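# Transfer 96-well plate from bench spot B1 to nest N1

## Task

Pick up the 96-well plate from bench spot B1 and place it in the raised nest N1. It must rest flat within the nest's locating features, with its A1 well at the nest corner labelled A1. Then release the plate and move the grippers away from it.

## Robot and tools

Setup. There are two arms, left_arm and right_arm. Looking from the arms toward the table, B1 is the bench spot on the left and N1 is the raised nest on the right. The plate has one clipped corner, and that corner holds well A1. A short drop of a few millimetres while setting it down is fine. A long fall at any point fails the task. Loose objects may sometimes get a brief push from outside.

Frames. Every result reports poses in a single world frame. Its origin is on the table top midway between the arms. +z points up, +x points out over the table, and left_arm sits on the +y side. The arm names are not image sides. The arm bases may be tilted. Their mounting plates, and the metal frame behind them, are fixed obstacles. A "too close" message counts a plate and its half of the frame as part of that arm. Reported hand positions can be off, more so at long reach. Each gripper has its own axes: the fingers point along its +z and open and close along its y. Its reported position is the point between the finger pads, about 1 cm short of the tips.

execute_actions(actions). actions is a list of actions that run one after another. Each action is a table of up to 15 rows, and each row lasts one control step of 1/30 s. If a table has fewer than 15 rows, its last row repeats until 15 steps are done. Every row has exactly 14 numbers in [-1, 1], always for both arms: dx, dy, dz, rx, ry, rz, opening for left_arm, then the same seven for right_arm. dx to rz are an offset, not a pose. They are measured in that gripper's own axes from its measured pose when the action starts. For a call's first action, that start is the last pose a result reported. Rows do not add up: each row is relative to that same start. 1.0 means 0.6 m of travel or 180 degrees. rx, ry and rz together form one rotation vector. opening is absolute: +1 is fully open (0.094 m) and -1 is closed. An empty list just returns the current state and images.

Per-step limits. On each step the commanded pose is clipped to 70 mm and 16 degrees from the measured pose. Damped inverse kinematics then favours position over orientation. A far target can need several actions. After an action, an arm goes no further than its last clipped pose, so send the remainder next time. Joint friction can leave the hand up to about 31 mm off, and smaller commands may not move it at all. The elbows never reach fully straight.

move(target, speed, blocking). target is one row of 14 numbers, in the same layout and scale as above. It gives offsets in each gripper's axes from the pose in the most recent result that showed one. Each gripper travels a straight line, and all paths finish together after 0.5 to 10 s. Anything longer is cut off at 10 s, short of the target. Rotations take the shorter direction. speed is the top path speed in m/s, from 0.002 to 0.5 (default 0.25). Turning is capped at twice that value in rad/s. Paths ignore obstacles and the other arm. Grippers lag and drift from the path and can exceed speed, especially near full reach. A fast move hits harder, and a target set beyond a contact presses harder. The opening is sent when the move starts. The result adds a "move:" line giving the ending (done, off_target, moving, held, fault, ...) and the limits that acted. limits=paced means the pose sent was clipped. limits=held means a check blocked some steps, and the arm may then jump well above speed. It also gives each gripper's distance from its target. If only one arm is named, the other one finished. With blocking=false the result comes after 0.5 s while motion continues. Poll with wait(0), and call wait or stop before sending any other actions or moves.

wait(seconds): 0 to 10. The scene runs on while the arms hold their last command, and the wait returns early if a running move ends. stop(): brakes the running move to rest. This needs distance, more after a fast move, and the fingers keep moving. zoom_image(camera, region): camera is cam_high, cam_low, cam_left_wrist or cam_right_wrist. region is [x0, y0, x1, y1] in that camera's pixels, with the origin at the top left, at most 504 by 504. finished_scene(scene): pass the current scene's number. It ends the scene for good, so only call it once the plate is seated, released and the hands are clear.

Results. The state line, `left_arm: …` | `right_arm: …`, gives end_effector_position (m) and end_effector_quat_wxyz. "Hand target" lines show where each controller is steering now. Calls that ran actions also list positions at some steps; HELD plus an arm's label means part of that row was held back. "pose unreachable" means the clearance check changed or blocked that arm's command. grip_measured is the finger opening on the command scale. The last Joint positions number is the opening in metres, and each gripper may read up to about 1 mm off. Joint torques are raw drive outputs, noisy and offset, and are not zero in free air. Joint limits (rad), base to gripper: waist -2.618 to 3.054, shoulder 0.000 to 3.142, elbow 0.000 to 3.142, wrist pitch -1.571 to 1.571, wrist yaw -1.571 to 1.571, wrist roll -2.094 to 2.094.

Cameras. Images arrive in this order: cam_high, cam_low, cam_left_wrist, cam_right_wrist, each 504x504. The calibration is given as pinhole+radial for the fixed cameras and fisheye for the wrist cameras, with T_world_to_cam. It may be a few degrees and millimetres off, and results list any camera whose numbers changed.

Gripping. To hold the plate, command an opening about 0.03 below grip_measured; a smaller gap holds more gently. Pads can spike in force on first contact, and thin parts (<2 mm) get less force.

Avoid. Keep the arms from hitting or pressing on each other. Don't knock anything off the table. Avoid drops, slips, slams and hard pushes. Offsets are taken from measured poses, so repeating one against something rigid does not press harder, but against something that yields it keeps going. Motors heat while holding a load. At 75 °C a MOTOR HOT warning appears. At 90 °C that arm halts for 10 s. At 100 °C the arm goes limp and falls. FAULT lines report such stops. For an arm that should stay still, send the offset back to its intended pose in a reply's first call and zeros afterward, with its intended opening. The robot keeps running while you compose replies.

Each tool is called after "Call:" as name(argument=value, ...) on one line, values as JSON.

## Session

Call:
execute_actions(actions=[])

Scene clock: 0.00 s.
left_arm: end_effector_position=(+0.3655, +0.4438, +0.2278) grip_measured=+1.000 end_effector_quat_wxyz=(+0.338, +0.455, +0.641, +0.518) | right_arm: end_effector_position=(+0.2721, -0.0859, +0.2532) grip_measured=+1.000 end_effector_quat_wxyz=(-0.553, +0.724, -0.371, -0.178)
Joint positions: left_arm=[0.333 1.025 0.571 0.216 0.097 1.634 0.094] | right_arm=[ 0.223  1.092  0.902 -0.576 -1.084 -1.492  0.094]
Joint velocities: left_arm=[-0.007 -0.002 -0.002 -0.11  -0.022 -0.007  0.   ] | right_arm=[-0.017  0.017  0.007 -0.022  0.037 -0.007  0.   ]
Joint torques (N m, as the arm reports them, + toward a larger angle): no reading
Hand target (left_arm): +0.365, +0.444, +0.228; +0.338, +0.455, +0.641, +0.518
Hand target (right_arm): +0.272, -0.086, +0.253; -0.553, +0.724, -0.371, -0.178
camera_calibration (this result's frames):
cam_left_wrist: T_world_to_cam=[[-0.293031, 0.154087, -0.943605, 0.262177], [-0.84301, 0.423976, 0.331026, 0.0780884], [0.451072, 0.89247, 0.00565913, -0.457162], [0, 0, 0, 1]] pos_world=[0.348869, 0.334497, 0.22413]
cam_right_wrist: T_world_to_cam=[[0.690756, 0.109044, 0.714819, -0.363953], [0.509703, -0.774624, -0.374379, -0.0795585], [0.512893, 0.62295, -0.590656, 0.158815], [0, 0, 0, 1]] pos_world=[0.210499, -0.120875, 0.324181]

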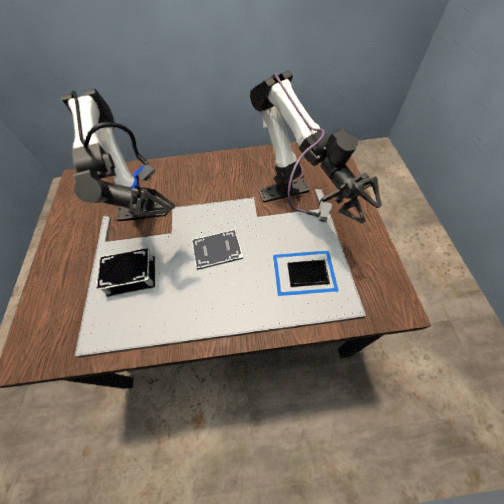

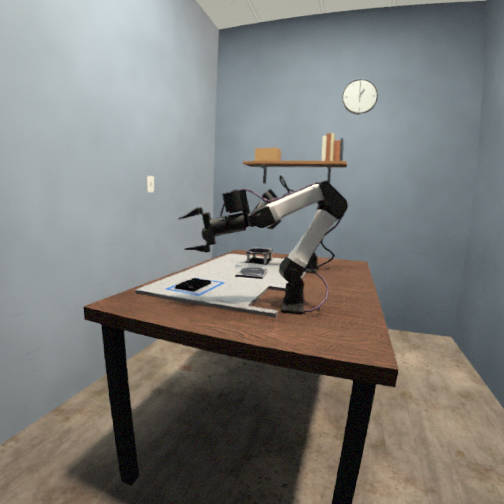

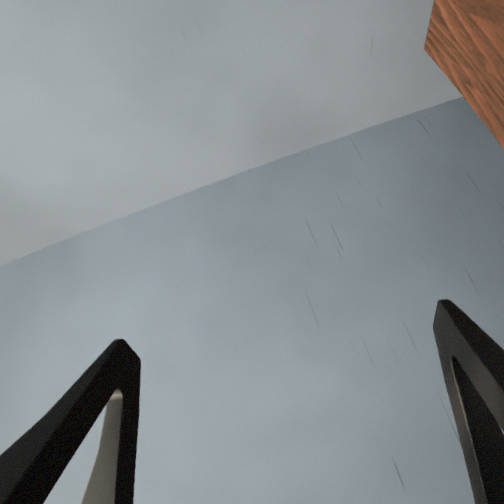

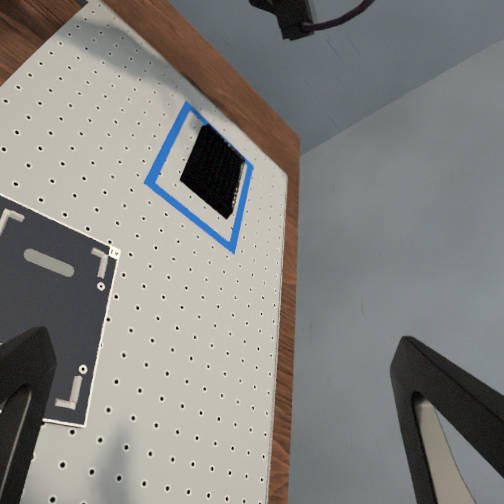

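Call:
zoom_image(camera="cam_high", region=[265, 240, 350, 305])

Call:
zoom_image(camera="cam_high", region=[85, 220, 255, 310])

Call:
zoom_image(camera="cam_right_wrist", region=[140, 90, 280, 260])

Region (265, 240, 350, 305) of cam_high's 504x504 image, scaled by 5.929, with more detail than that image has; it fills the top 385 rows of this view, and the rest is white.

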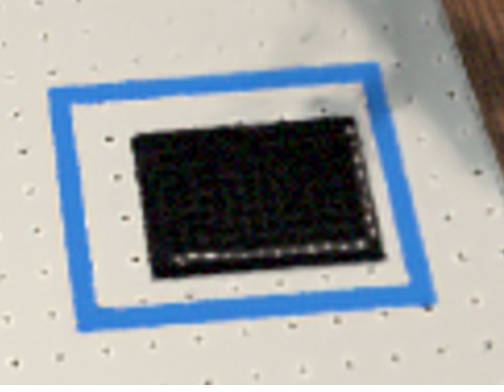

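Region (85, 220, 255, 310) of cam_high's 504x504 image, scaled by 2.965, with more detail than that image has; it fills the top 267 rows of this view, and the rest is white.

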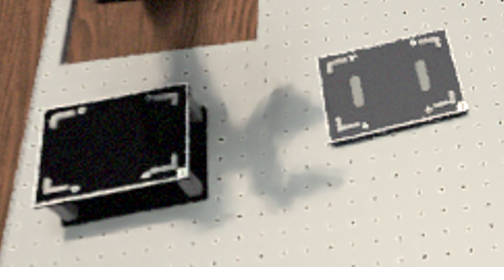

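Region (140, 90, 280, 260) of cam_right_wrist's 504x504 image, scaled by 2.965, with more detail than that image has; it fills the left 415 columns of this view, and the rest is white.

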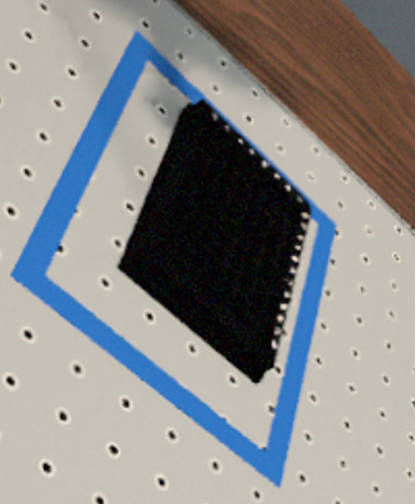

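Call:
move(target=[-0.2755,-0.2573,0.047,0.4167,-0.0895,0.093,1, 0.2902,0.0637,-0.2507,-0.1989,0.3458,0.1457,1], speed=0.35)

Scene clock: 87.17 s.
left_arm: end_effector_position=(+0.4121, +0.3023, +0.0651) grip_measured=+1.000 end_effector_quat_wxyz=(-0.009, +0.702, +0.712, +0.010) | right_arm: end_effector_position=(+0.3330, -0.2841, +0.1624) grip_measured=+1.000 end_effector_quat_wxyz=(-0.011, +0.744, -0.668, -0.007)
Joint positions: left_arm=[-0.123  2.009  1.604 -1.163 -0.026  1.576  0.094] | right_arm=[ 0.017  1.629  1.513 -1.451 -0.025 -1.683  0.094]
Joint velocities: left_arm=[ 0.017  0.007 -0.007 -0.007  0.022 -0.051  0.   ] | right_arm=[-0.012 -0.002 -0.007  0.037  0.037 -0.037  0.   ]
Joint torques (N m, as the arm reports them, + toward a larger angle): left_arm=[-1.13 -9.63  9.21  0.23  0.22 -0.22] | right_arm=[-0.26 -4.92  7.52  0.28  0.09  0.04]
Hand target (left_arm): +0.413, +0.298, +0.067; -0.008, +0.702, +0.713, +0.002
Hand target (right_arm): +0.334, -0.289, +0.164; -0.005, +0.737, -0.676, -0.005
Off the commanded pose (left_arm): 0.011 m, 2 deg.
Off the commanded pose (right_arm): 0.007 m, 2 deg.
move: off_target (left_arm)
camera_calibration (this result's frames):
cam_left_wrist: T_world_to_cam=[[-0.980005, 0.198835, -0.00742387, 0.352755], [0.13536, 0.69357, 0.707558, -0.277953], [0.145836, 0.692406, -0.706616, -0.11844], [0, 0, 0, 1]] pos_world=[0.400598, 0.204648, 0.115595]
cam_right_wrist: T_world_to_cam=[[0.985768, 0.164891, 0.0327503, -0.291108], [0.126382, -0.855336, 0.502422, -0.335753], [0.110858, -0.491132, -0.864002, 0.0592103], [0, 0, 0, 1]] pos_world=[0.322834, -0.210101, 0.229381]

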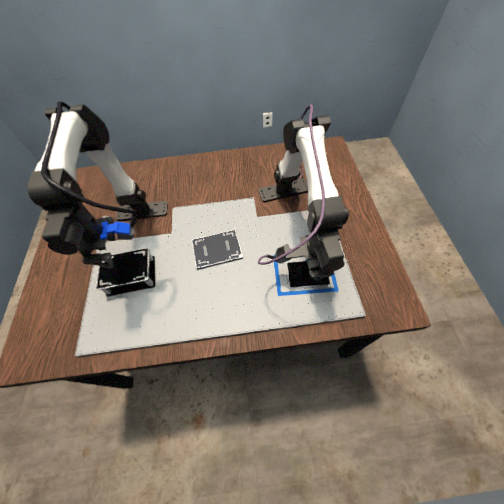

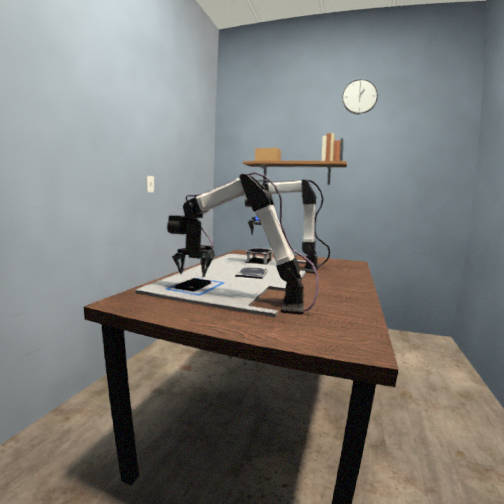

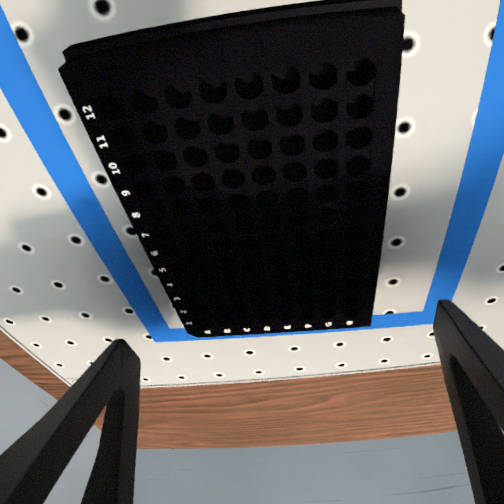

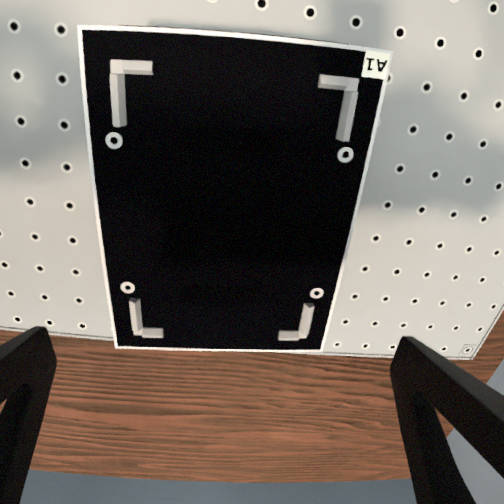

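Call:
zoom_image(camera="cam_left_wrist", region=[40, 0, 420, 360])

Call:
zoom_image(camera="cam_right_wrist", region=[60, 15, 410, 365])

Region (40, 0, 420, 360) of cam_left_wrist's 504x504 image, scaled by 1.326, with more detail than that image has; it fills the top 477 rows of this view, and the rest is white.

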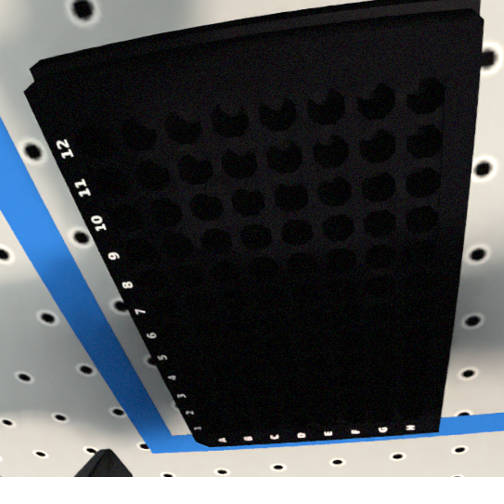

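Region (60, 15, 410, 365) of cam_right_wrist's 504x504 image, scaled by 1.440, with more detail than that image has.

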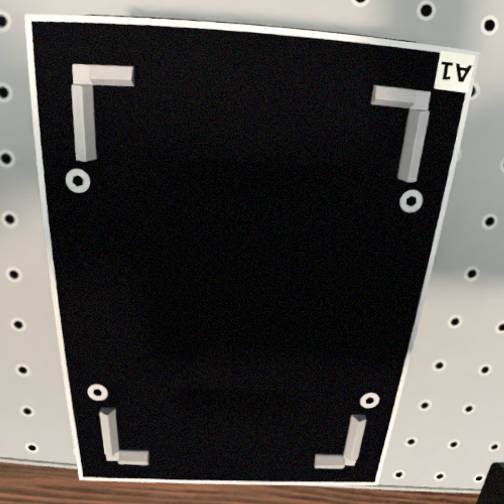

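Call:
move(target=[-0.035,0.003,0.0865,0,-0.011,0.025,1, 0,0,0,0,0,0,1], speed=0.07)

Scene clock: 116.93 s.
left_arm: end_effector_position=(+0.4146, +0.2891, +0.0212) grip_measured=+1.000 end_effector_quat_wxyz=(-0.001, +0.723, +0.691, +0.002) | right_arm: end_effector_position=(+0.3329, -0.2842, +0.1624) grip_measured=+1.000 end_effector_quat_wxyz=(-0.010, +0.744, -0.668, -0.007)
Joint positions: left_arm=[-0.147  2.059  1.498 -1.008 -0.004  1.612  0.094] | right_arm=[ 0.017  1.629  1.513 -1.451 -0.024 -1.683  0.094]
Joint velocities: left_arm=[ 0.017  0.017  0.002 -0.022 -0.051  0.037  0.   ] | right_arm=[ 0.002 -0.002 -0.007 -0.037  0.066  0.007  0.   ]
Joint torques (N m, as the arm reports them, + toward a larger angle): left_arm=[-1.23 -9.73  5.52  0.68  0.21 -0.05] | right_arm=[ 0.56 -5.77  6.03  0.37 -0.03 -0.1 ]
Hand target (left_arm): +0.414, +0.284, +0.013; +0.002, +0.730, +0.684, -0.003
Hand target (right_arm): +0.333, -0.284, +0.162; -0.011, +0.744, -0.668, -0.007
Off the commanded pose (left_arm): 0.011 m, 1 deg.
Off the commanded pose (right_arm): 0.000 m, 0 deg.
move: off_target (left_arm)
camera_calibration (this result's frames):
cam_left_wrist: T_world_to_cam=[[-0.966244, 0.257326, -0.012454, 0.33496], [0.177387, 0.699579, 0.692187, -0.2569], [0.18683, 0.666613, -0.72161, -0.149803], [0, 0, 0, 1]] pos_world=[0.397212, 0.193389, 0.0738945]
cam_right_wrist: T_world_to_cam=[[0.985907, 0.164172, 0.0321633, -0.291137], [0.12593, -0.85486, 0.503346, -0.33577], [0.110131, -0.492202, -0.863486, 0.0589742], [0, 0, 0, 1]] pos_world=[0.322823, -0.210213, 0.229296]

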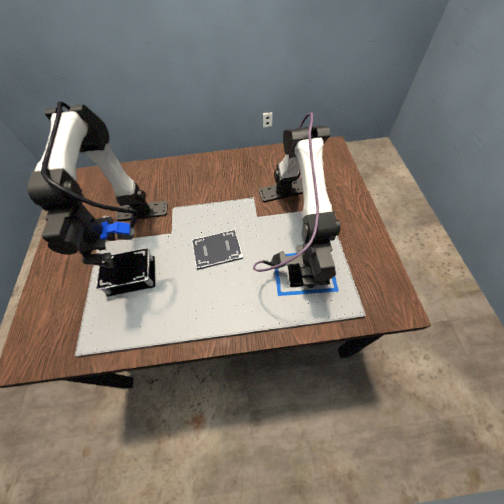

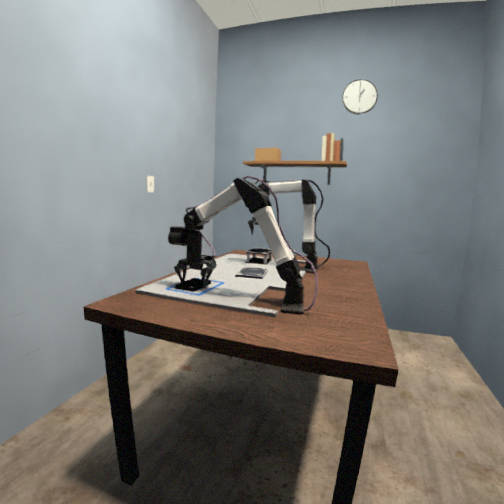

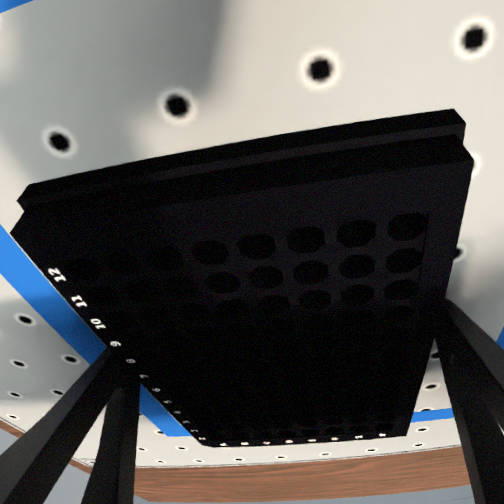

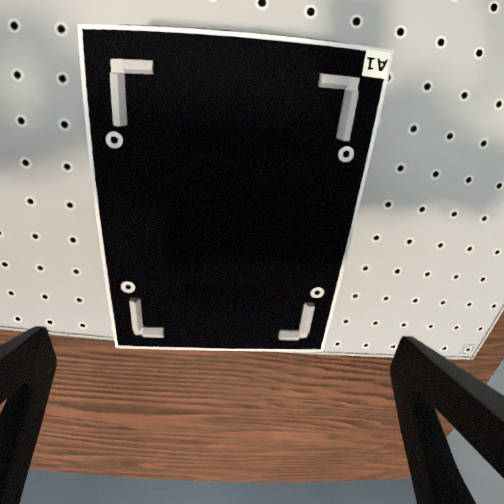

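Well placed. Close the gripper.

Call:
execute_actions(actions=[[[0,0,0,0,0,0,0.95,0,0,0,0,0,0,1],[0,0,0,0,0,0,0.92,0,0,0,0,0,0,1],[0,0,0,0,0,0,0.89,0,0,0,0,0,0,1],[0,0,0,0,0,0,0.87,0,0,0,0,0,0,1],[0,0,0,0,0,0,0.85,0,0,0,0,0,0,1],[0,0,0,0,0,0,0.83,0,0,0,0,0,0,1],[0,0,0,0,0,0,0.81,0,0,0,0,0,0,1],[0,0,0,0,0,0,0.79,0,0,0,0,0,0,1],[0,0,0,0,0,0,0.77,0,0,0,0,0,0,1],[0,0,0,0,0,0,0.75,0,0,0,0,0,0,1],[0,0,0,0,0,0,0.73,0,0,0,0,0,0,1],[0,0,0,0,0,0,0.715,0,0,0,0,0,0,1]]])

Scene clock: 127.33 s.
left_arm: end_effector_position=(+0.4146, +0.2890, +0.0212) grip_measured=+0.755 end_effector_quat_wxyz=(-0.001, +0.724, +0.690, +0.002) | right_arm: end_effector_position=(+0.3329, -0.2842, +0.1624) grip_measured=+1.000 end_effector_quat_wxyz=(-0.010, +0.744, -0.668, -0.007)
Joint positions: left_arm=[-0.147  2.059  1.498 -1.008 -0.004  1.613  0.082] | right_arm=[ 0.017  1.629  1.513 -1.451 -0.024 -1.683  0.094]
Joint velocities: left_arm=[-0.012 -0.002 -0.012  0.007 -0.022 -0.066  0.   ] | right_arm=[ 0.002 -0.007 -0.012 -0.037 -0.022 -0.037  0.   ]
Joint torques (N m, as the arm reports them, + toward a larger angle): left_arm=[ -0.45 -10.66   7.11   0.42   0.11  -0.14] | right_arm=[ 0.57 -5.75  6.05  0.36 -0.02 -0.1 ]
Hand target (left_arm): +0.415, +0.289, +0.021; -0.001, +0.723, +0.691, +0.002
Hand target (right_arm): +0.333, -0.284, +0.162; -0.010, +0.744, -0.668, -0.007
Off the commanded pose (left_arm): 0.000 m, 0 deg.
Off the commanded pose (right_arm): 0.000 m, 0 deg.
Step readings (end_effector_position):
0: left_arm (+0.4146, +0.2890, +0.0212) | right_arm (+0.3329, -0.2842, +0.1624)
1: left_arm (+0.4146, +0.2890, +0.0212) | right_arm (+0.3329, -0.2842, +0.1624)
2: left_arm (+0.4146, +0.2890, +0.0212) | right_arm (+0.3329, -0.2842, +0.1624)
4: left_arm (+0.4146, +0.2890, +0.0212) | right_arm (+0.3329, -0.2842, +0.1624)
8: left_arm (+0.4146, +0.2890, +0.0212) | right_arm (+0.3329, -0.2842, +0.1624)
15: end_effector_position above
camera_calibration (this result's frames):
cam_left_wrist: T_world_to_cam=[[-0.966048, 0.258059, -0.012547, 0.334685], [0.177925, 0.699706, 0.691921, -0.257108], [0.187336, 0.666196, -0.721865, -0.149843], [0, 0, 0, 1]] pos_world=[0.397139, 0.193356, 0.0739306]
cam_right_wrist: T_world_to_cam=[[0.985907, 0.164172, 0.0321633, -0.291137], [0.12593, -0.85486, 0.503346, -0.33577], [0.110131, -0.492202, -0.863486, 0.0589742], [0, 0, 0, 1]] pos_world=[0.322823, -0.210213, 0.229296]

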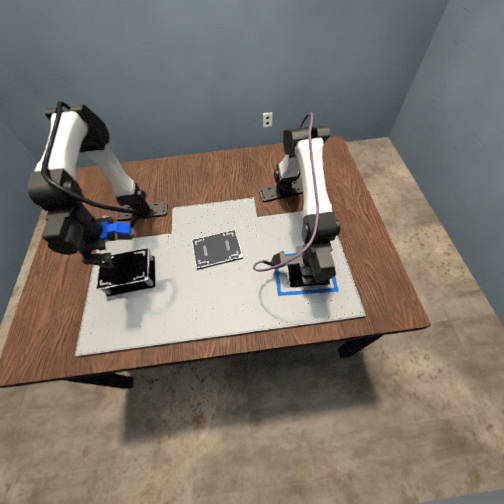

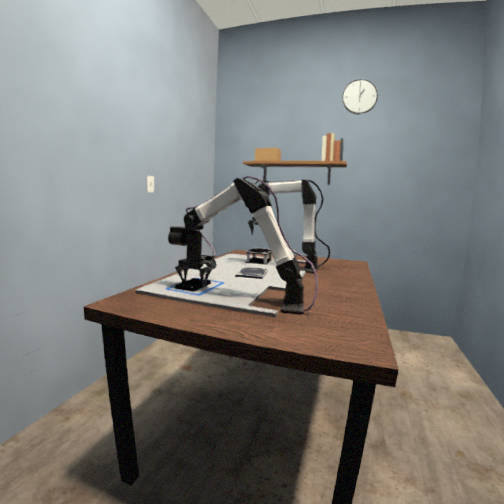

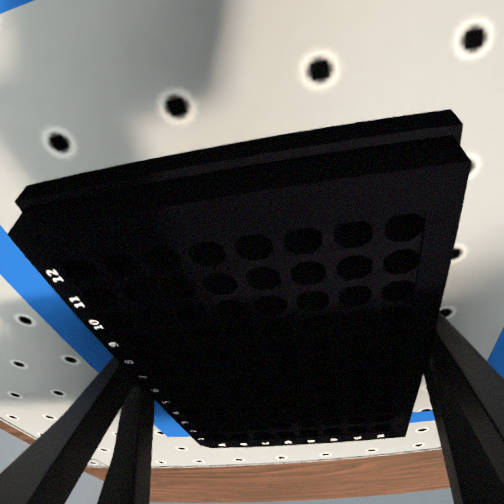

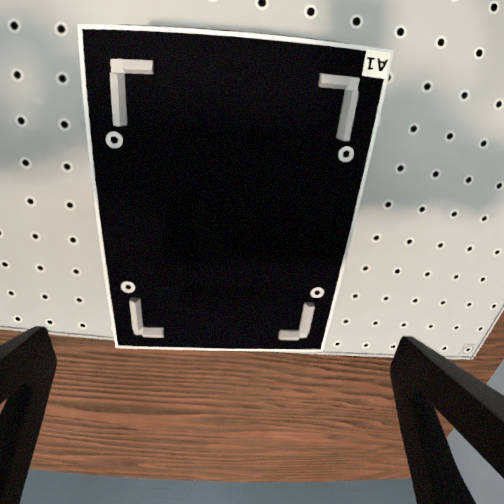

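Call:
execute_actions(actions=[[[0,0,-0.008,0,0,0,0.715,0,0,0,0,0,0,1],[0,0,-0.014,0,0,0,0.715,0,0,0,0,0,0,1],[0,0,-0.019,0,0,0,0.715,0,0,0,0,0,0,1],[0,0,-0.024,0,0,0,0.715,0,0,0,0,0,0,1],[0,0,-0.029,0,0,0,0.715,0,0,0,0,0,0,1],[0,0,-0.034,0,0,0,0.715,0,0,0,0,0,0,1],[0,0,-0.039,0,0,0,0.715,0,0,0,0,0,0,1],[0,0,-0.044,0,0,0,0.715,0,0,0,0,0,0,1],[0,0,-0.048,0,0,0,0.715,0,0,0,0,0,0,1],[0,0,-0.052,0,0,0,0.715,0,0,0,0,0,0,1],[0,0,-0.055,0,0,0,0.715,0,0,0,0,0,0,1],[0,0,-0.057,0,0,0,0.715,0,0,0,0,0,0,1],[0,0,-0.058,0,0,0,0.715,0,0,0,0,0,0,1]]])

Call:
move(target=[-0.4856,0,-0.003,0,0,-0.049,0.715, 0,0,0,0,0,0,1], speed=0.3)

Scene clock: 140.87 s.
left_arm: end_effector_position=(+0.4164, +0.2890, +0.0451) grip_measured=+0.755 end_effector_quat_wxyz=(+0.001, +0.724, +0.690, +0.003) | right_arm: end_effector_position=(+0.3329, -0.2842, +0.1624) grip_measured=+1.000 end_effector_quat_wxyz=(-0.010, +0.744, -0.668, -0.007)
Joint positions: left_arm=[-0.147  2.037  1.563 -1.091 -0.004  1.613  0.082] | right_arm=[ 0.017  1.629  1.513 -1.451 -0.024 -1.683  0.094]
Joint velocities: left_arm=[-0.032 -0.056  0.076 -0.125 -0.081  0.007 -0.   ] | right_arm=[ 0.017 -0.017 -0.007 -0.051  0.007 -0.051  0.   ]
Joint torques (N m, as the arm reports them, + toward a larger angle): left_arm=[ -0.51 -11.6    8.7    0.22   0.11  -0.16] | right_arm=[ 0.55 -5.74  6.04  0.37 -0.02 -0.09]
Hand target (left_arm): +0.414, +0.288, +0.056; -0.000, +0.724, +0.690, +0.002
Hand target (right_arm): +0.333, -0.284, +0.162; -0.010, +0.744, -0.668, -0.007
Off the commanded pose (left_arm): 0.011 m, 0 deg.
Off the commanded pose (right_arm): 0.000 m, 0 deg.
Step readings (end_effector_position):
0: left_arm (+0.4146, +0.2890, +0.0212) | right_arm (+0.3329, -0.2842, +0.1624)
1: left_arm (+0.4146, +0.2890, +0.0212) | right_arm (+0.3329, -0.2842, +0.1624)
2: left_arm (+0.4144, +0.2890, +0.0212) | right_arm (+0.3329, -0.2842, +0.1624)
4: left_arm (+0.4133, +0.2890, +0.0218) | right_arm (+0.3329, -0.2842, +0.1624)
8: left_arm (+0.4134, +0.2890, +0.0276) | right_arm (+0.3329, -0.2842, +0.1624)
15: end_effector_position above
camera_calibration (this result's frames):
cam_left_wrist: T_world_to_cam=[[-0.965993, 0.258059, -0.0162375, 0.336935], [0.175284, 0.69972, 0.69258, -0.272853], [0.190088, 0.666181, -0.721158, -0.134161], [0, 0, 0, 1]] pos_world=[0.398806, 0.193347, 0.0976918]
cam_right_wrist: T_world_to_cam=[[0.985907, 0.164172, 0.0321633, -0.291137], [0.12593, -0.85486, 0.503346, -0.33577], [0.110131, -0.492202, -0.863486, 0.0589742], [0, 0, 0, 1]] pos_world=[0.322823, -0.210213, 0.229296]

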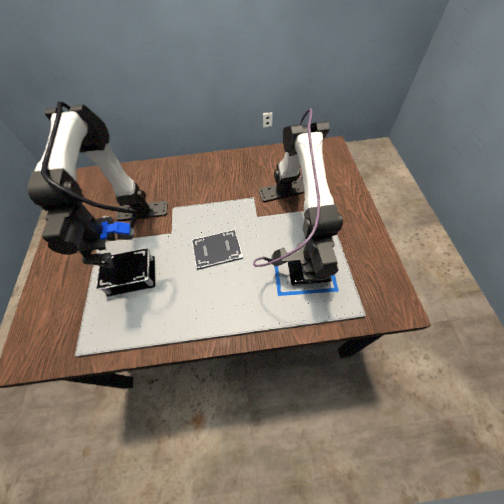

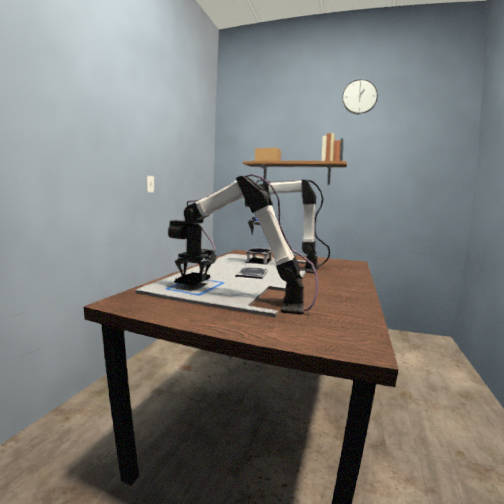

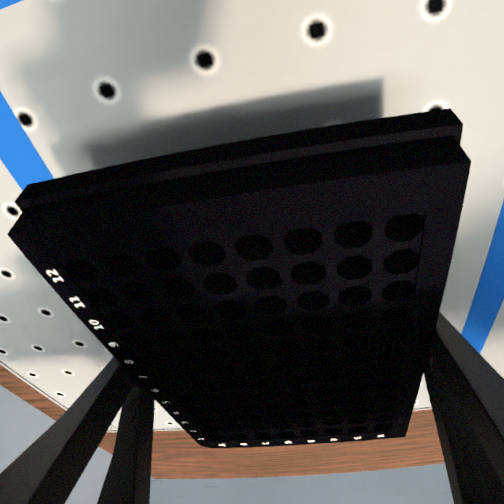

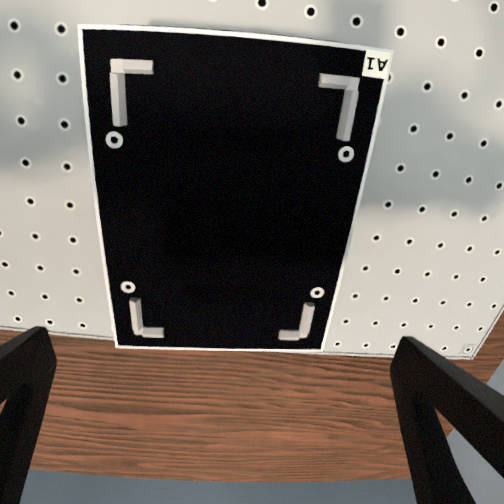

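Scene clock: 142.63 s.
left_arm: end_effector_position=(+0.3965, -0.0021, +0.0416) grip_measured=+0.755 end_effector_quat_wxyz=(+0.001, +0.675, +0.738, +0.005) | right_arm: end_effector_position=(+0.3329, -0.2842, +0.1624) grip_measured=+1.000 end_effector_quat_wxyz=(-0.010, +0.744, -0.668, -0.007)
Joint positions: left_arm=[-0.82   2.404  2.15  -1.314 -0.009  0.803  0.082] | right_arm=[ 0.017  1.629  1.513 -1.451 -0.024 -1.683  0.094]
Joint velocities: left_arm=[-0.022 -0.027  0.002 -0.037 -0.022 -0.066  0.001] | right_arm=[-0.002  0.022  0.002 -0.081 -0.066 -0.022  0.   ]
Joint torques (N m, as the arm reports them, + toward a larger angle): left_arm=[  0.13 -12.55   9.45   0.33   0.01  -0.24] | right_arm=[ 0.55 -5.73  6.05  0.37 -0.02 -0.09]
Hand target (left_arm): +0.399, +0.002, +0.041; -0.005, +0.668, +0.744, +0.009
Hand target (right_arm): +0.333, -0.284, +0.162; -0.010, +0.744, -0.668, -0.007
Off the commanded pose (left_arm): 0.007 m, 1 deg.
Off the commanded pose (right_arm): 0.000 m, 0 deg.
move: done
camera_calibration (this result's frames):
cam_left_wrist: T_world_to_cam=[[-0.99214, 0.123783, -0.0183427, 0.402882], [0.0765571, 0.716381, 0.693497, -0.0240925], [0.0989837, 0.686642, -0.720226, 0.0971968], [0, 0, 0, 1]] pos_world=[0.391939, -0.09935, 0.0941017]
cam_right_wrist: T_world_to_cam=[[0.985907, 0.164172, 0.0321633, -0.291137], [0.12593, -0.85486, 0.503346, -0.33577], [0.110131, -0.492202, -0.863486, 0.0589742], [0, 0, 0, 1]] pos_world=[0.322823, -0.210213, 0.229296]

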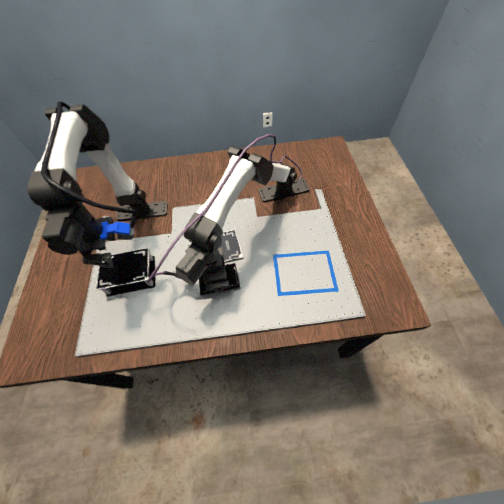

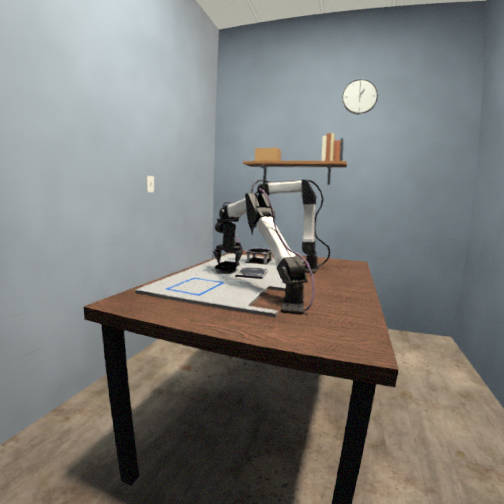

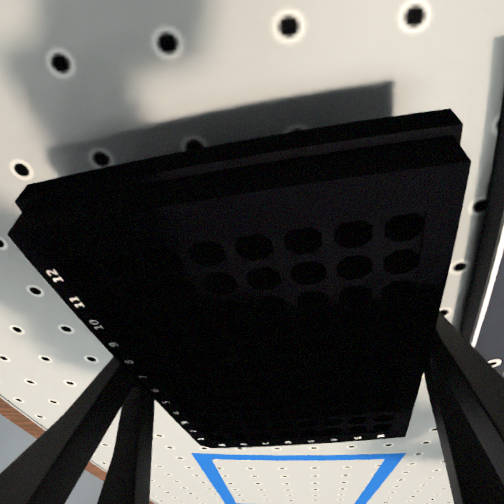

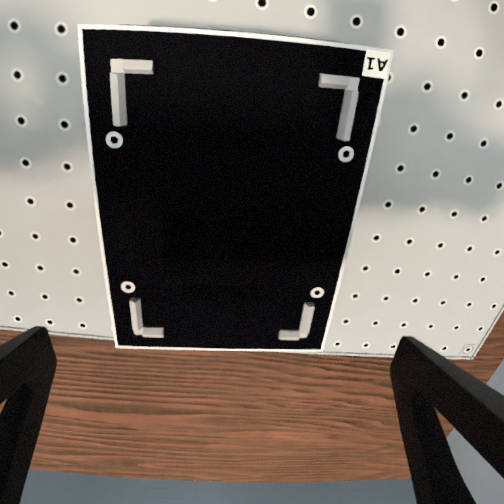

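Call:
move(target=[0,0.008,0.049,0,0,0,0.715, 0,0,0,0,0,0,1], speed=0.05)

Scene clock: 150.97 s.
left_arm: end_effector_position=(+0.3984, -0.0035, +0.0226) grip_measured=+0.755 end_effector_quat_wxyz=(+0.001, +0.674, +0.738, +0.005) | right_arm: end_effector_position=(+0.3329, -0.2842, +0.1624) grip_measured=+1.000 end_effector_quat_wxyz=(-0.010, +0.744, -0.668, -0.007)
Joint positions: left_arm=[-0.82   2.421  2.104 -1.251 -0.009  0.802  0.082] | right_arm=[ 0.017  1.629  1.513 -1.451 -0.024 -1.683  0.094]
Joint velocities: left_arm=[ 0.002 -0.002 -0.022 -0.037 -0.037 -0.022 -0.001] | right_arm=[ 0.002 -0.007 -0.002 -0.037 -0.007 -0.022  0.   ]
Joint torques (N m, as the arm reports them, + toward a larger angle): left_arm=[  0.22 -12.65   5.8    0.83   0.08  -0.07] | right_arm=[ 0.54 -5.75  6.02  0.36 -0.02 -0.09]
Hand target (left_arm): +0.402, -0.001, +0.012; +0.001, +0.675, +0.738, +0.005
Hand target (right_arm): +0.333, -0.284, +0.162; -0.010, +0.744, -0.668, -0.007
Off the commanded pose (left_arm): 0.011 m, 0 deg.
Off the commanded pose (right_arm): 0.000 m, 0 deg.
move: off_target (left_arm)
camera_calibration (this result's frames):
cam_left_wrist: T_world_to_cam=[[-0.992228, 0.123022, -0.0186694, 0.404654], [0.075803, 0.716607, 0.693346, -0.00983079], [0.0986753, 0.686542, -0.720363, 0.0843791], [0, 0, 0, 1]] pos_world=[0.393928, -0.100666, 0.0751543]
cam_right_wrist: T_world_to_cam=[[0.985907, 0.164172, 0.0321633, -0.291137], [0.12593, -0.85486, 0.503346, -0.33577], [0.110131, -0.492202, -0.863486, 0.0589742], [0, 0, 0, 1]] pos_world=[0.322823, -0.210213, 0.229296]

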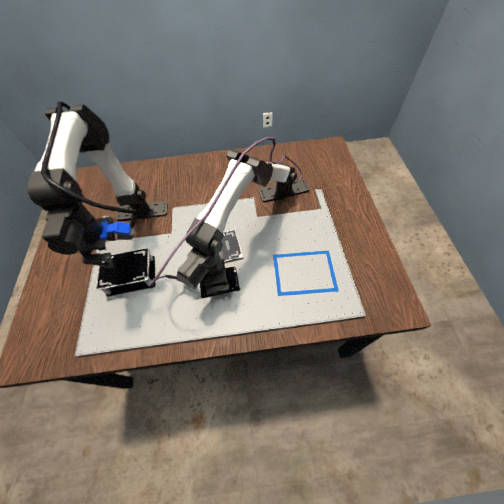

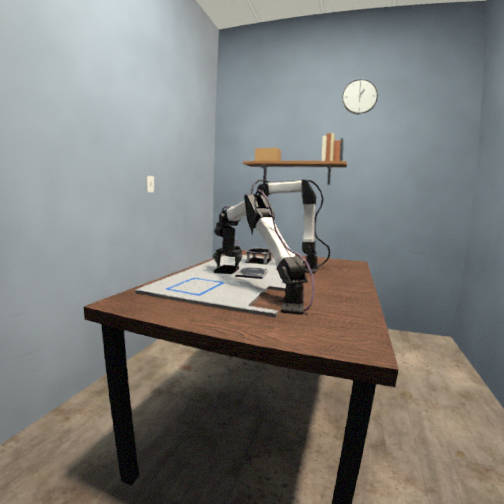

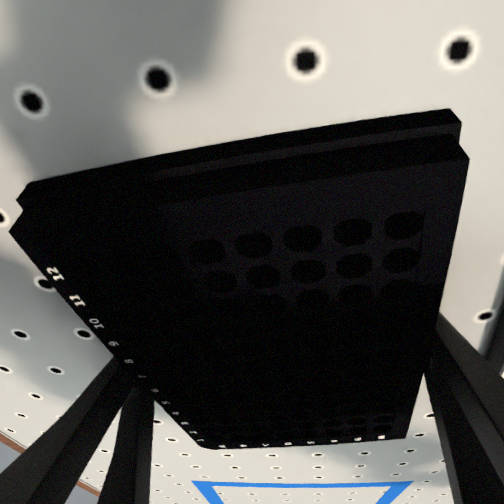

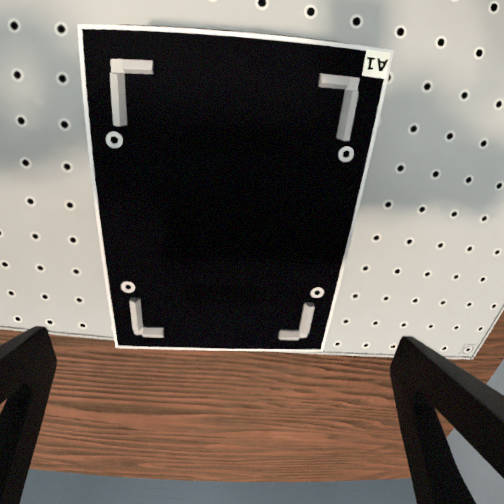

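Call:
execute_actions(actions=[[[0,0,0,0,0,0,0.72,0,0,0,0,0,0,1],[0,0,0,0,0,0,0.75,0,0,0,0,0,0,1],[0,0,0,0,0,0,0.78,0,0,0,0,0,0,1],[0,0,0,0,0,0,0.82,0,0,0,0,0,0,1],[0,0,0,0,0,0,0.88,0,0,0,0,0,0,1],[0,0,0,0,0,0,0.95,0,0,0,0,0,0,1],[0,0,-0.005,0,0,0,1,0,0,0,0,0,0,1],[0,0,-0.01,0,0,0,1,0,0,0,0,0,0,1],[0,0,-0.016,0,0,0,1,0,0,0,0,0,0,1],[0,0,-0.023,0,0,0,1,0,0,0,0,0,0,1],[0,0,-0.03,0,0,0,1,0,0,0,0,0,0,1],[0,0,-0.037,0,0,0,1,0,0,0,0,0,0,1],[0,0,-0.044,0,0,0,1,0,0,0,0,0,0,1],[0,0,-0.051,0,0,0,1,0,0,0,0,0,0,1],[0,0,-0.058,0,0,0,1,0,0,0,0,0,0,1]]])

Scene clock: 194.20 s.
left_arm: end_effector_position=(+0.4009, -0.0055, +0.0393) grip_measured=+1.000 end_effector_quat_wxyz=(+0.006, +0.674, +0.738, +0.005) | right_arm: end_effector_position=(+0.3329, -0.2842, +0.1624) grip_measured=+1.000 end_effector_quat_wxyz=(-0.010, +0.744, -0.668, -0.007)
Joint positions: left_arm=[-0.82   2.421  2.17  -1.307 -0.009  0.802  0.094] | right_arm=[ 0.017  1.629  1.513 -1.451 -0.024 -1.683  0.094]
Joint velocities: left_arm=[ 0.007 -0.012  0.457 -0.374 -0.022  0.037  0.   ] | right_arm=[-0.007 -0.017 -0.002 -0.037  0.007 -0.051  0.   ]
Joint torques (N m, as the arm reports them, + toward a larger angle): left_arm=[ -0.59 -14.74   9.13   0.36   0.1   -0.15] | right_arm=[ 0.57 -5.75  6.05  0.37 -0.01 -0.09]
Hand target (left_arm): +0.397, -0.004, +0.057; +0.003, +0.674, +0.738, +0.005
Hand target (right_arm): +0.333, -0.284, +0.162; -0.010, +0.744, -0.668, -0.007
Off the commanded pose (left_arm): 0.018 m, 1 deg.
Off the commanded pose (right_arm): 0.000 m, 0 deg.
Step readings (end_effector_position):
0: left_arm (+0.3984, -0.0035, +0.0226) | right_arm (+0.3329, -0.2842, +0.1624)
1: left_arm (+0.3984, -0.0035, +0.0226) | right_arm (+0.3329, -0.2842, +0.1624)
2: left_arm (+0.3984, -0.0035, +0.0226) | right_arm (+0.3329, -0.2842, +0.1624)
4: left_arm (+0.3984, -0.0035, +0.0226) | right_arm (+0.3329, -0.2842, +0.1624)
8: left_arm (+0.3984, -0.0035, +0.0226) | right_arm (+0.3329, -0.2842, +0.1624)
15: end_effector_position above
camera_calibration (this result's frames):
cam_left_wrist: T_world_to_cam=[[-0.992043, 0.122873, -0.0274228, 0.408], [0.0702571, 0.721073, 0.689288, -0.0176955], [0.104469, 0.681877, -0.723968, 0.0953163], [0, 0, 0, 1]] pos_world=[0.396039, -0.102366, 0.0923917]
cam_right_wrist: T_world_to_cam=[[0.985907, 0.164172, 0.0321633, -0.291137], [0.12593, -0.85486, 0.503346, -0.33577], [0.110131, -0.492202, -0.863486, 0.0589742], [0, 0, 0, 1]] pos_world=[0.322823, -0.210213, 0.229296]

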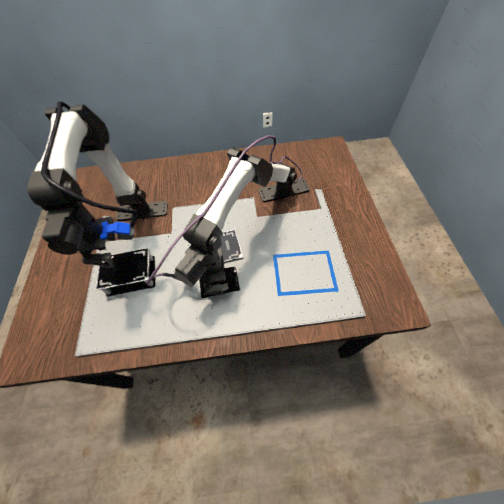

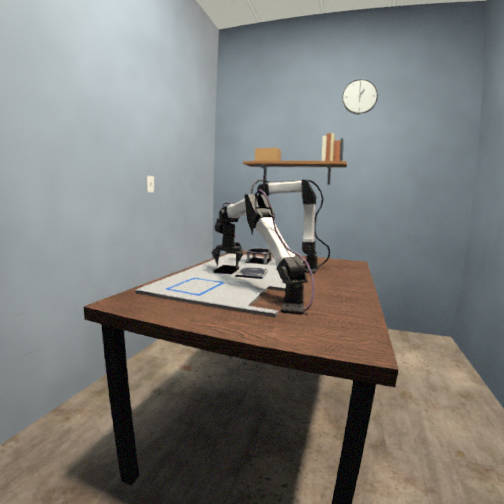

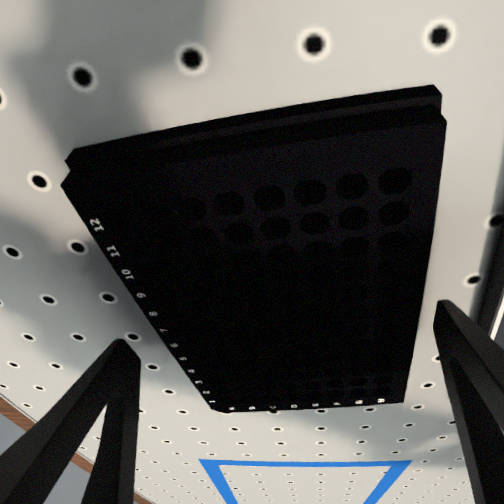

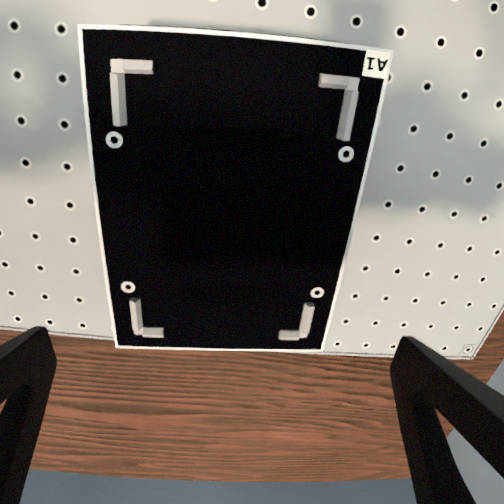

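Call:
move(target=[0.577,-0.2,-0.17,0,0,-0.25,1, -0.474,-0.1547,0.1745,-0.0017,0.0076,0.0037,1], speed=0.3)

Scene clock: 199.57 s.
left_arm: end_effector_position=(+0.2605, +0.3278, +0.1347) grip_measured=+1.000 end_effector_quat_wxyz=(+0.020, +0.339, +0.940, +0.003) | right_arm: end_effector_position=(+0.3963, +0.0056, +0.0602) grip_measured=+1.000 end_effector_quat_wxyz=(+0.007, +0.744, -0.668, +0.005)
Joint positions: left_arm=[ 0.03   1.384  1.173 -1.322  0.015  0.864  0.094] | right_arm=[ 0.722  2.36   2.146 -1.37   0.012 -0.978  0.094]
Joint velocities: left_arm=[-0.002  0.002 -0.017 -0.066 -0.037  0.051  0.   ] | right_arm=[ 0.002  0.002 -0.002 -0.007 -0.037 -0.037  0.   ]
Joint torques (N m, as the arm reports them, + toward a larger angle): left_arm=[ 0.21 -5.71  6.11  0.42  0.19 -0.1 ] | right_arm=[  0.45 -10.73   7.65   0.29   0.13   0.03]
Hand target (left_arm): +0.252, +0.326, +0.133; +0.014, +0.340, +0.940, -0.007
Hand target (right_arm): +0.398, +0.004, +0.061; +0.011, +0.740, -0.672, +0.010
Off the commanded pose (left_arm): 0.013 m, 1 deg.
Off the commanded pose (right_arm): 0.007 m, 1 deg.
move: off_target (left_arm)
camera_calibration (this result's frames):
cam_left_wrist: T_world_to_cam=[[-0.786111, -0.616875, -0.0386703, 0.42074], [-0.480732, 0.570896, 0.665563, -0.118012], [-0.388492, 0.541796, -0.745339, 0.128984], [0, 0, 0, 1]] pos_world=[0.324125, 0.257034, 0.190952]
cam_right_wrist: T_world_to_cam=[[0.985933, 0.166038, 0.0191634, -0.397168], [0.129831, -0.833009, 0.537811, -0.0483215], [0.10526, -0.527758, -0.842848, 0.107318], [0, 0, 0, 1]] pos_world=[0.386558, 0.0823306, 0.124052]

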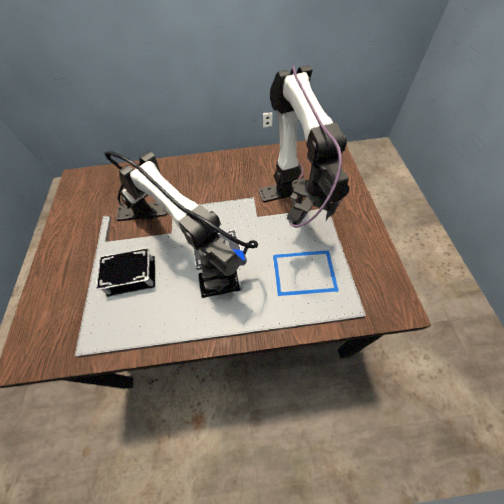

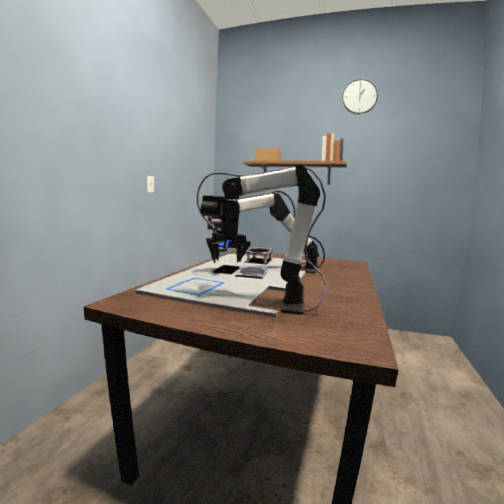

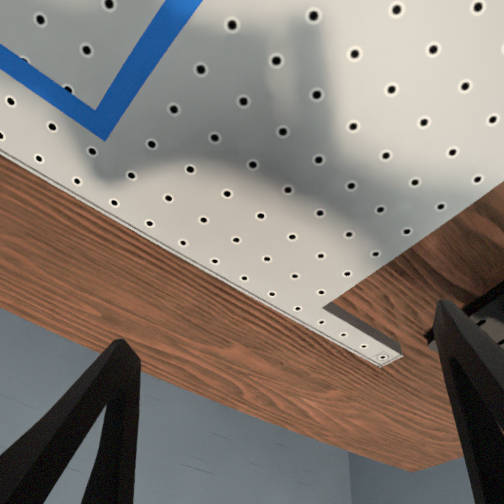

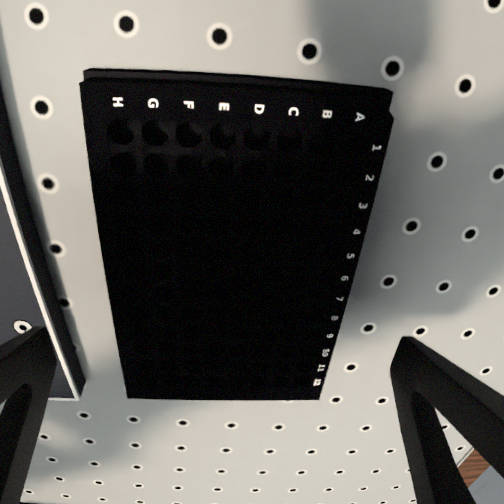

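Call:
move(target=[0,0,0,0,0,0,1, -0.001,0.001,0.074,-0.001,-0.004,0.003,1], speed=0.07)

Scene clock: 223.97 s.
left_arm: end_effector_position=(+0.2604, +0.3278, +0.1347) grip_measured=+1.000 end_effector_quat_wxyz=(+0.020, +0.340, +0.940, +0.003) | right_arm: end_effector_position=(+0.3968, +0.0065, +0.0224) grip_measured=+1.000 end_effector_quat_wxyz=(+0.002, +0.744, -0.668, +0.005)
Joint positions: left_arm=[ 0.03   1.384  1.173 -1.322  0.015  0.866  0.094] | right_arm=[ 0.722  2.36   1.996 -1.209  0.009 -0.977  0.094]
Joint velocities: left_arm=[-0.022  0.017  0.012 -0.022 -0.037  0.037  0.   ] | right_arm=[ 0.007 -0.002 -0.002  0.007 -0.022 -0.051  0.   ]
Joint torques (N m, as the arm reports them, + toward a larger angle): left_arm=[-0.44 -4.72  7.46  0.62  0.1  -0.15] | right_arm=[  0.13 -10.9    4.99   0.46  -0.08  -0.06]
Hand target (left_arm): +0.261, +0.328, +0.135; +0.020, +0.339, +0.940, +0.003
Hand target (right_arm): +0.396, +0.005, +0.016; +0.004, +0.741, -0.671, -0.001
Off the commanded pose (left_arm): 0.000 m, 0 deg.
Off the commanded pose (right_arm): 0.007 m, 1 deg.
move: done
camera_calibration (this result's frames):
cam_left_wrist: T_world_to_cam=[[-0.786836, -0.615979, -0.0381901, 0.420457], [-0.47987, 0.571715, 0.665482, -0.118486], [-0.388089, 0.541952, -0.745436, 0.128851], [0, 0, 0, 1]] pos_world=[0.323979, 0.256902, 0.190958]
cam_right_wrist: T_world_to_cam=[[0.985891, 0.165053, 0.0278511, -0.397242], [0.125289, -0.837989, 0.531109, -0.0252717], [0.111, -0.520127, -0.846845, 0.0736086], [0, 0, 0, 1]] pos_world=[0.386633, 0.0826745, 0.0868208]

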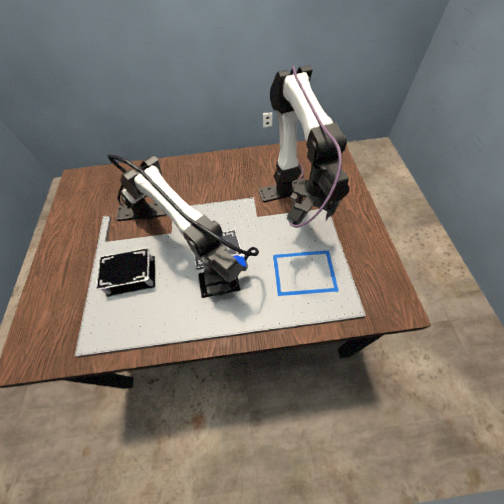

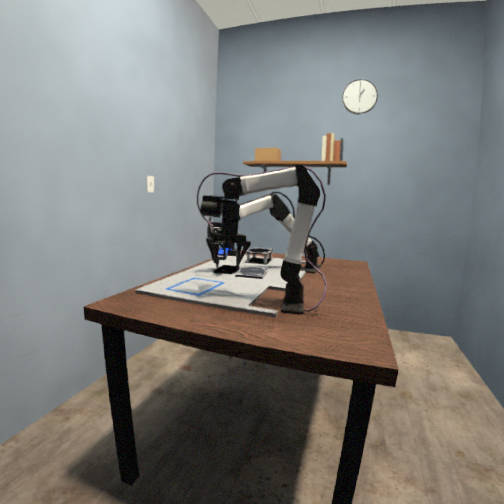

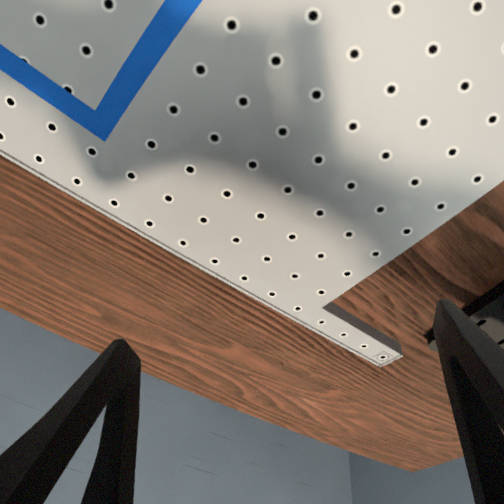

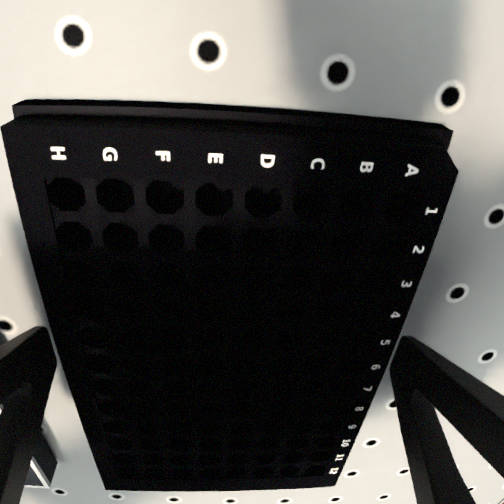

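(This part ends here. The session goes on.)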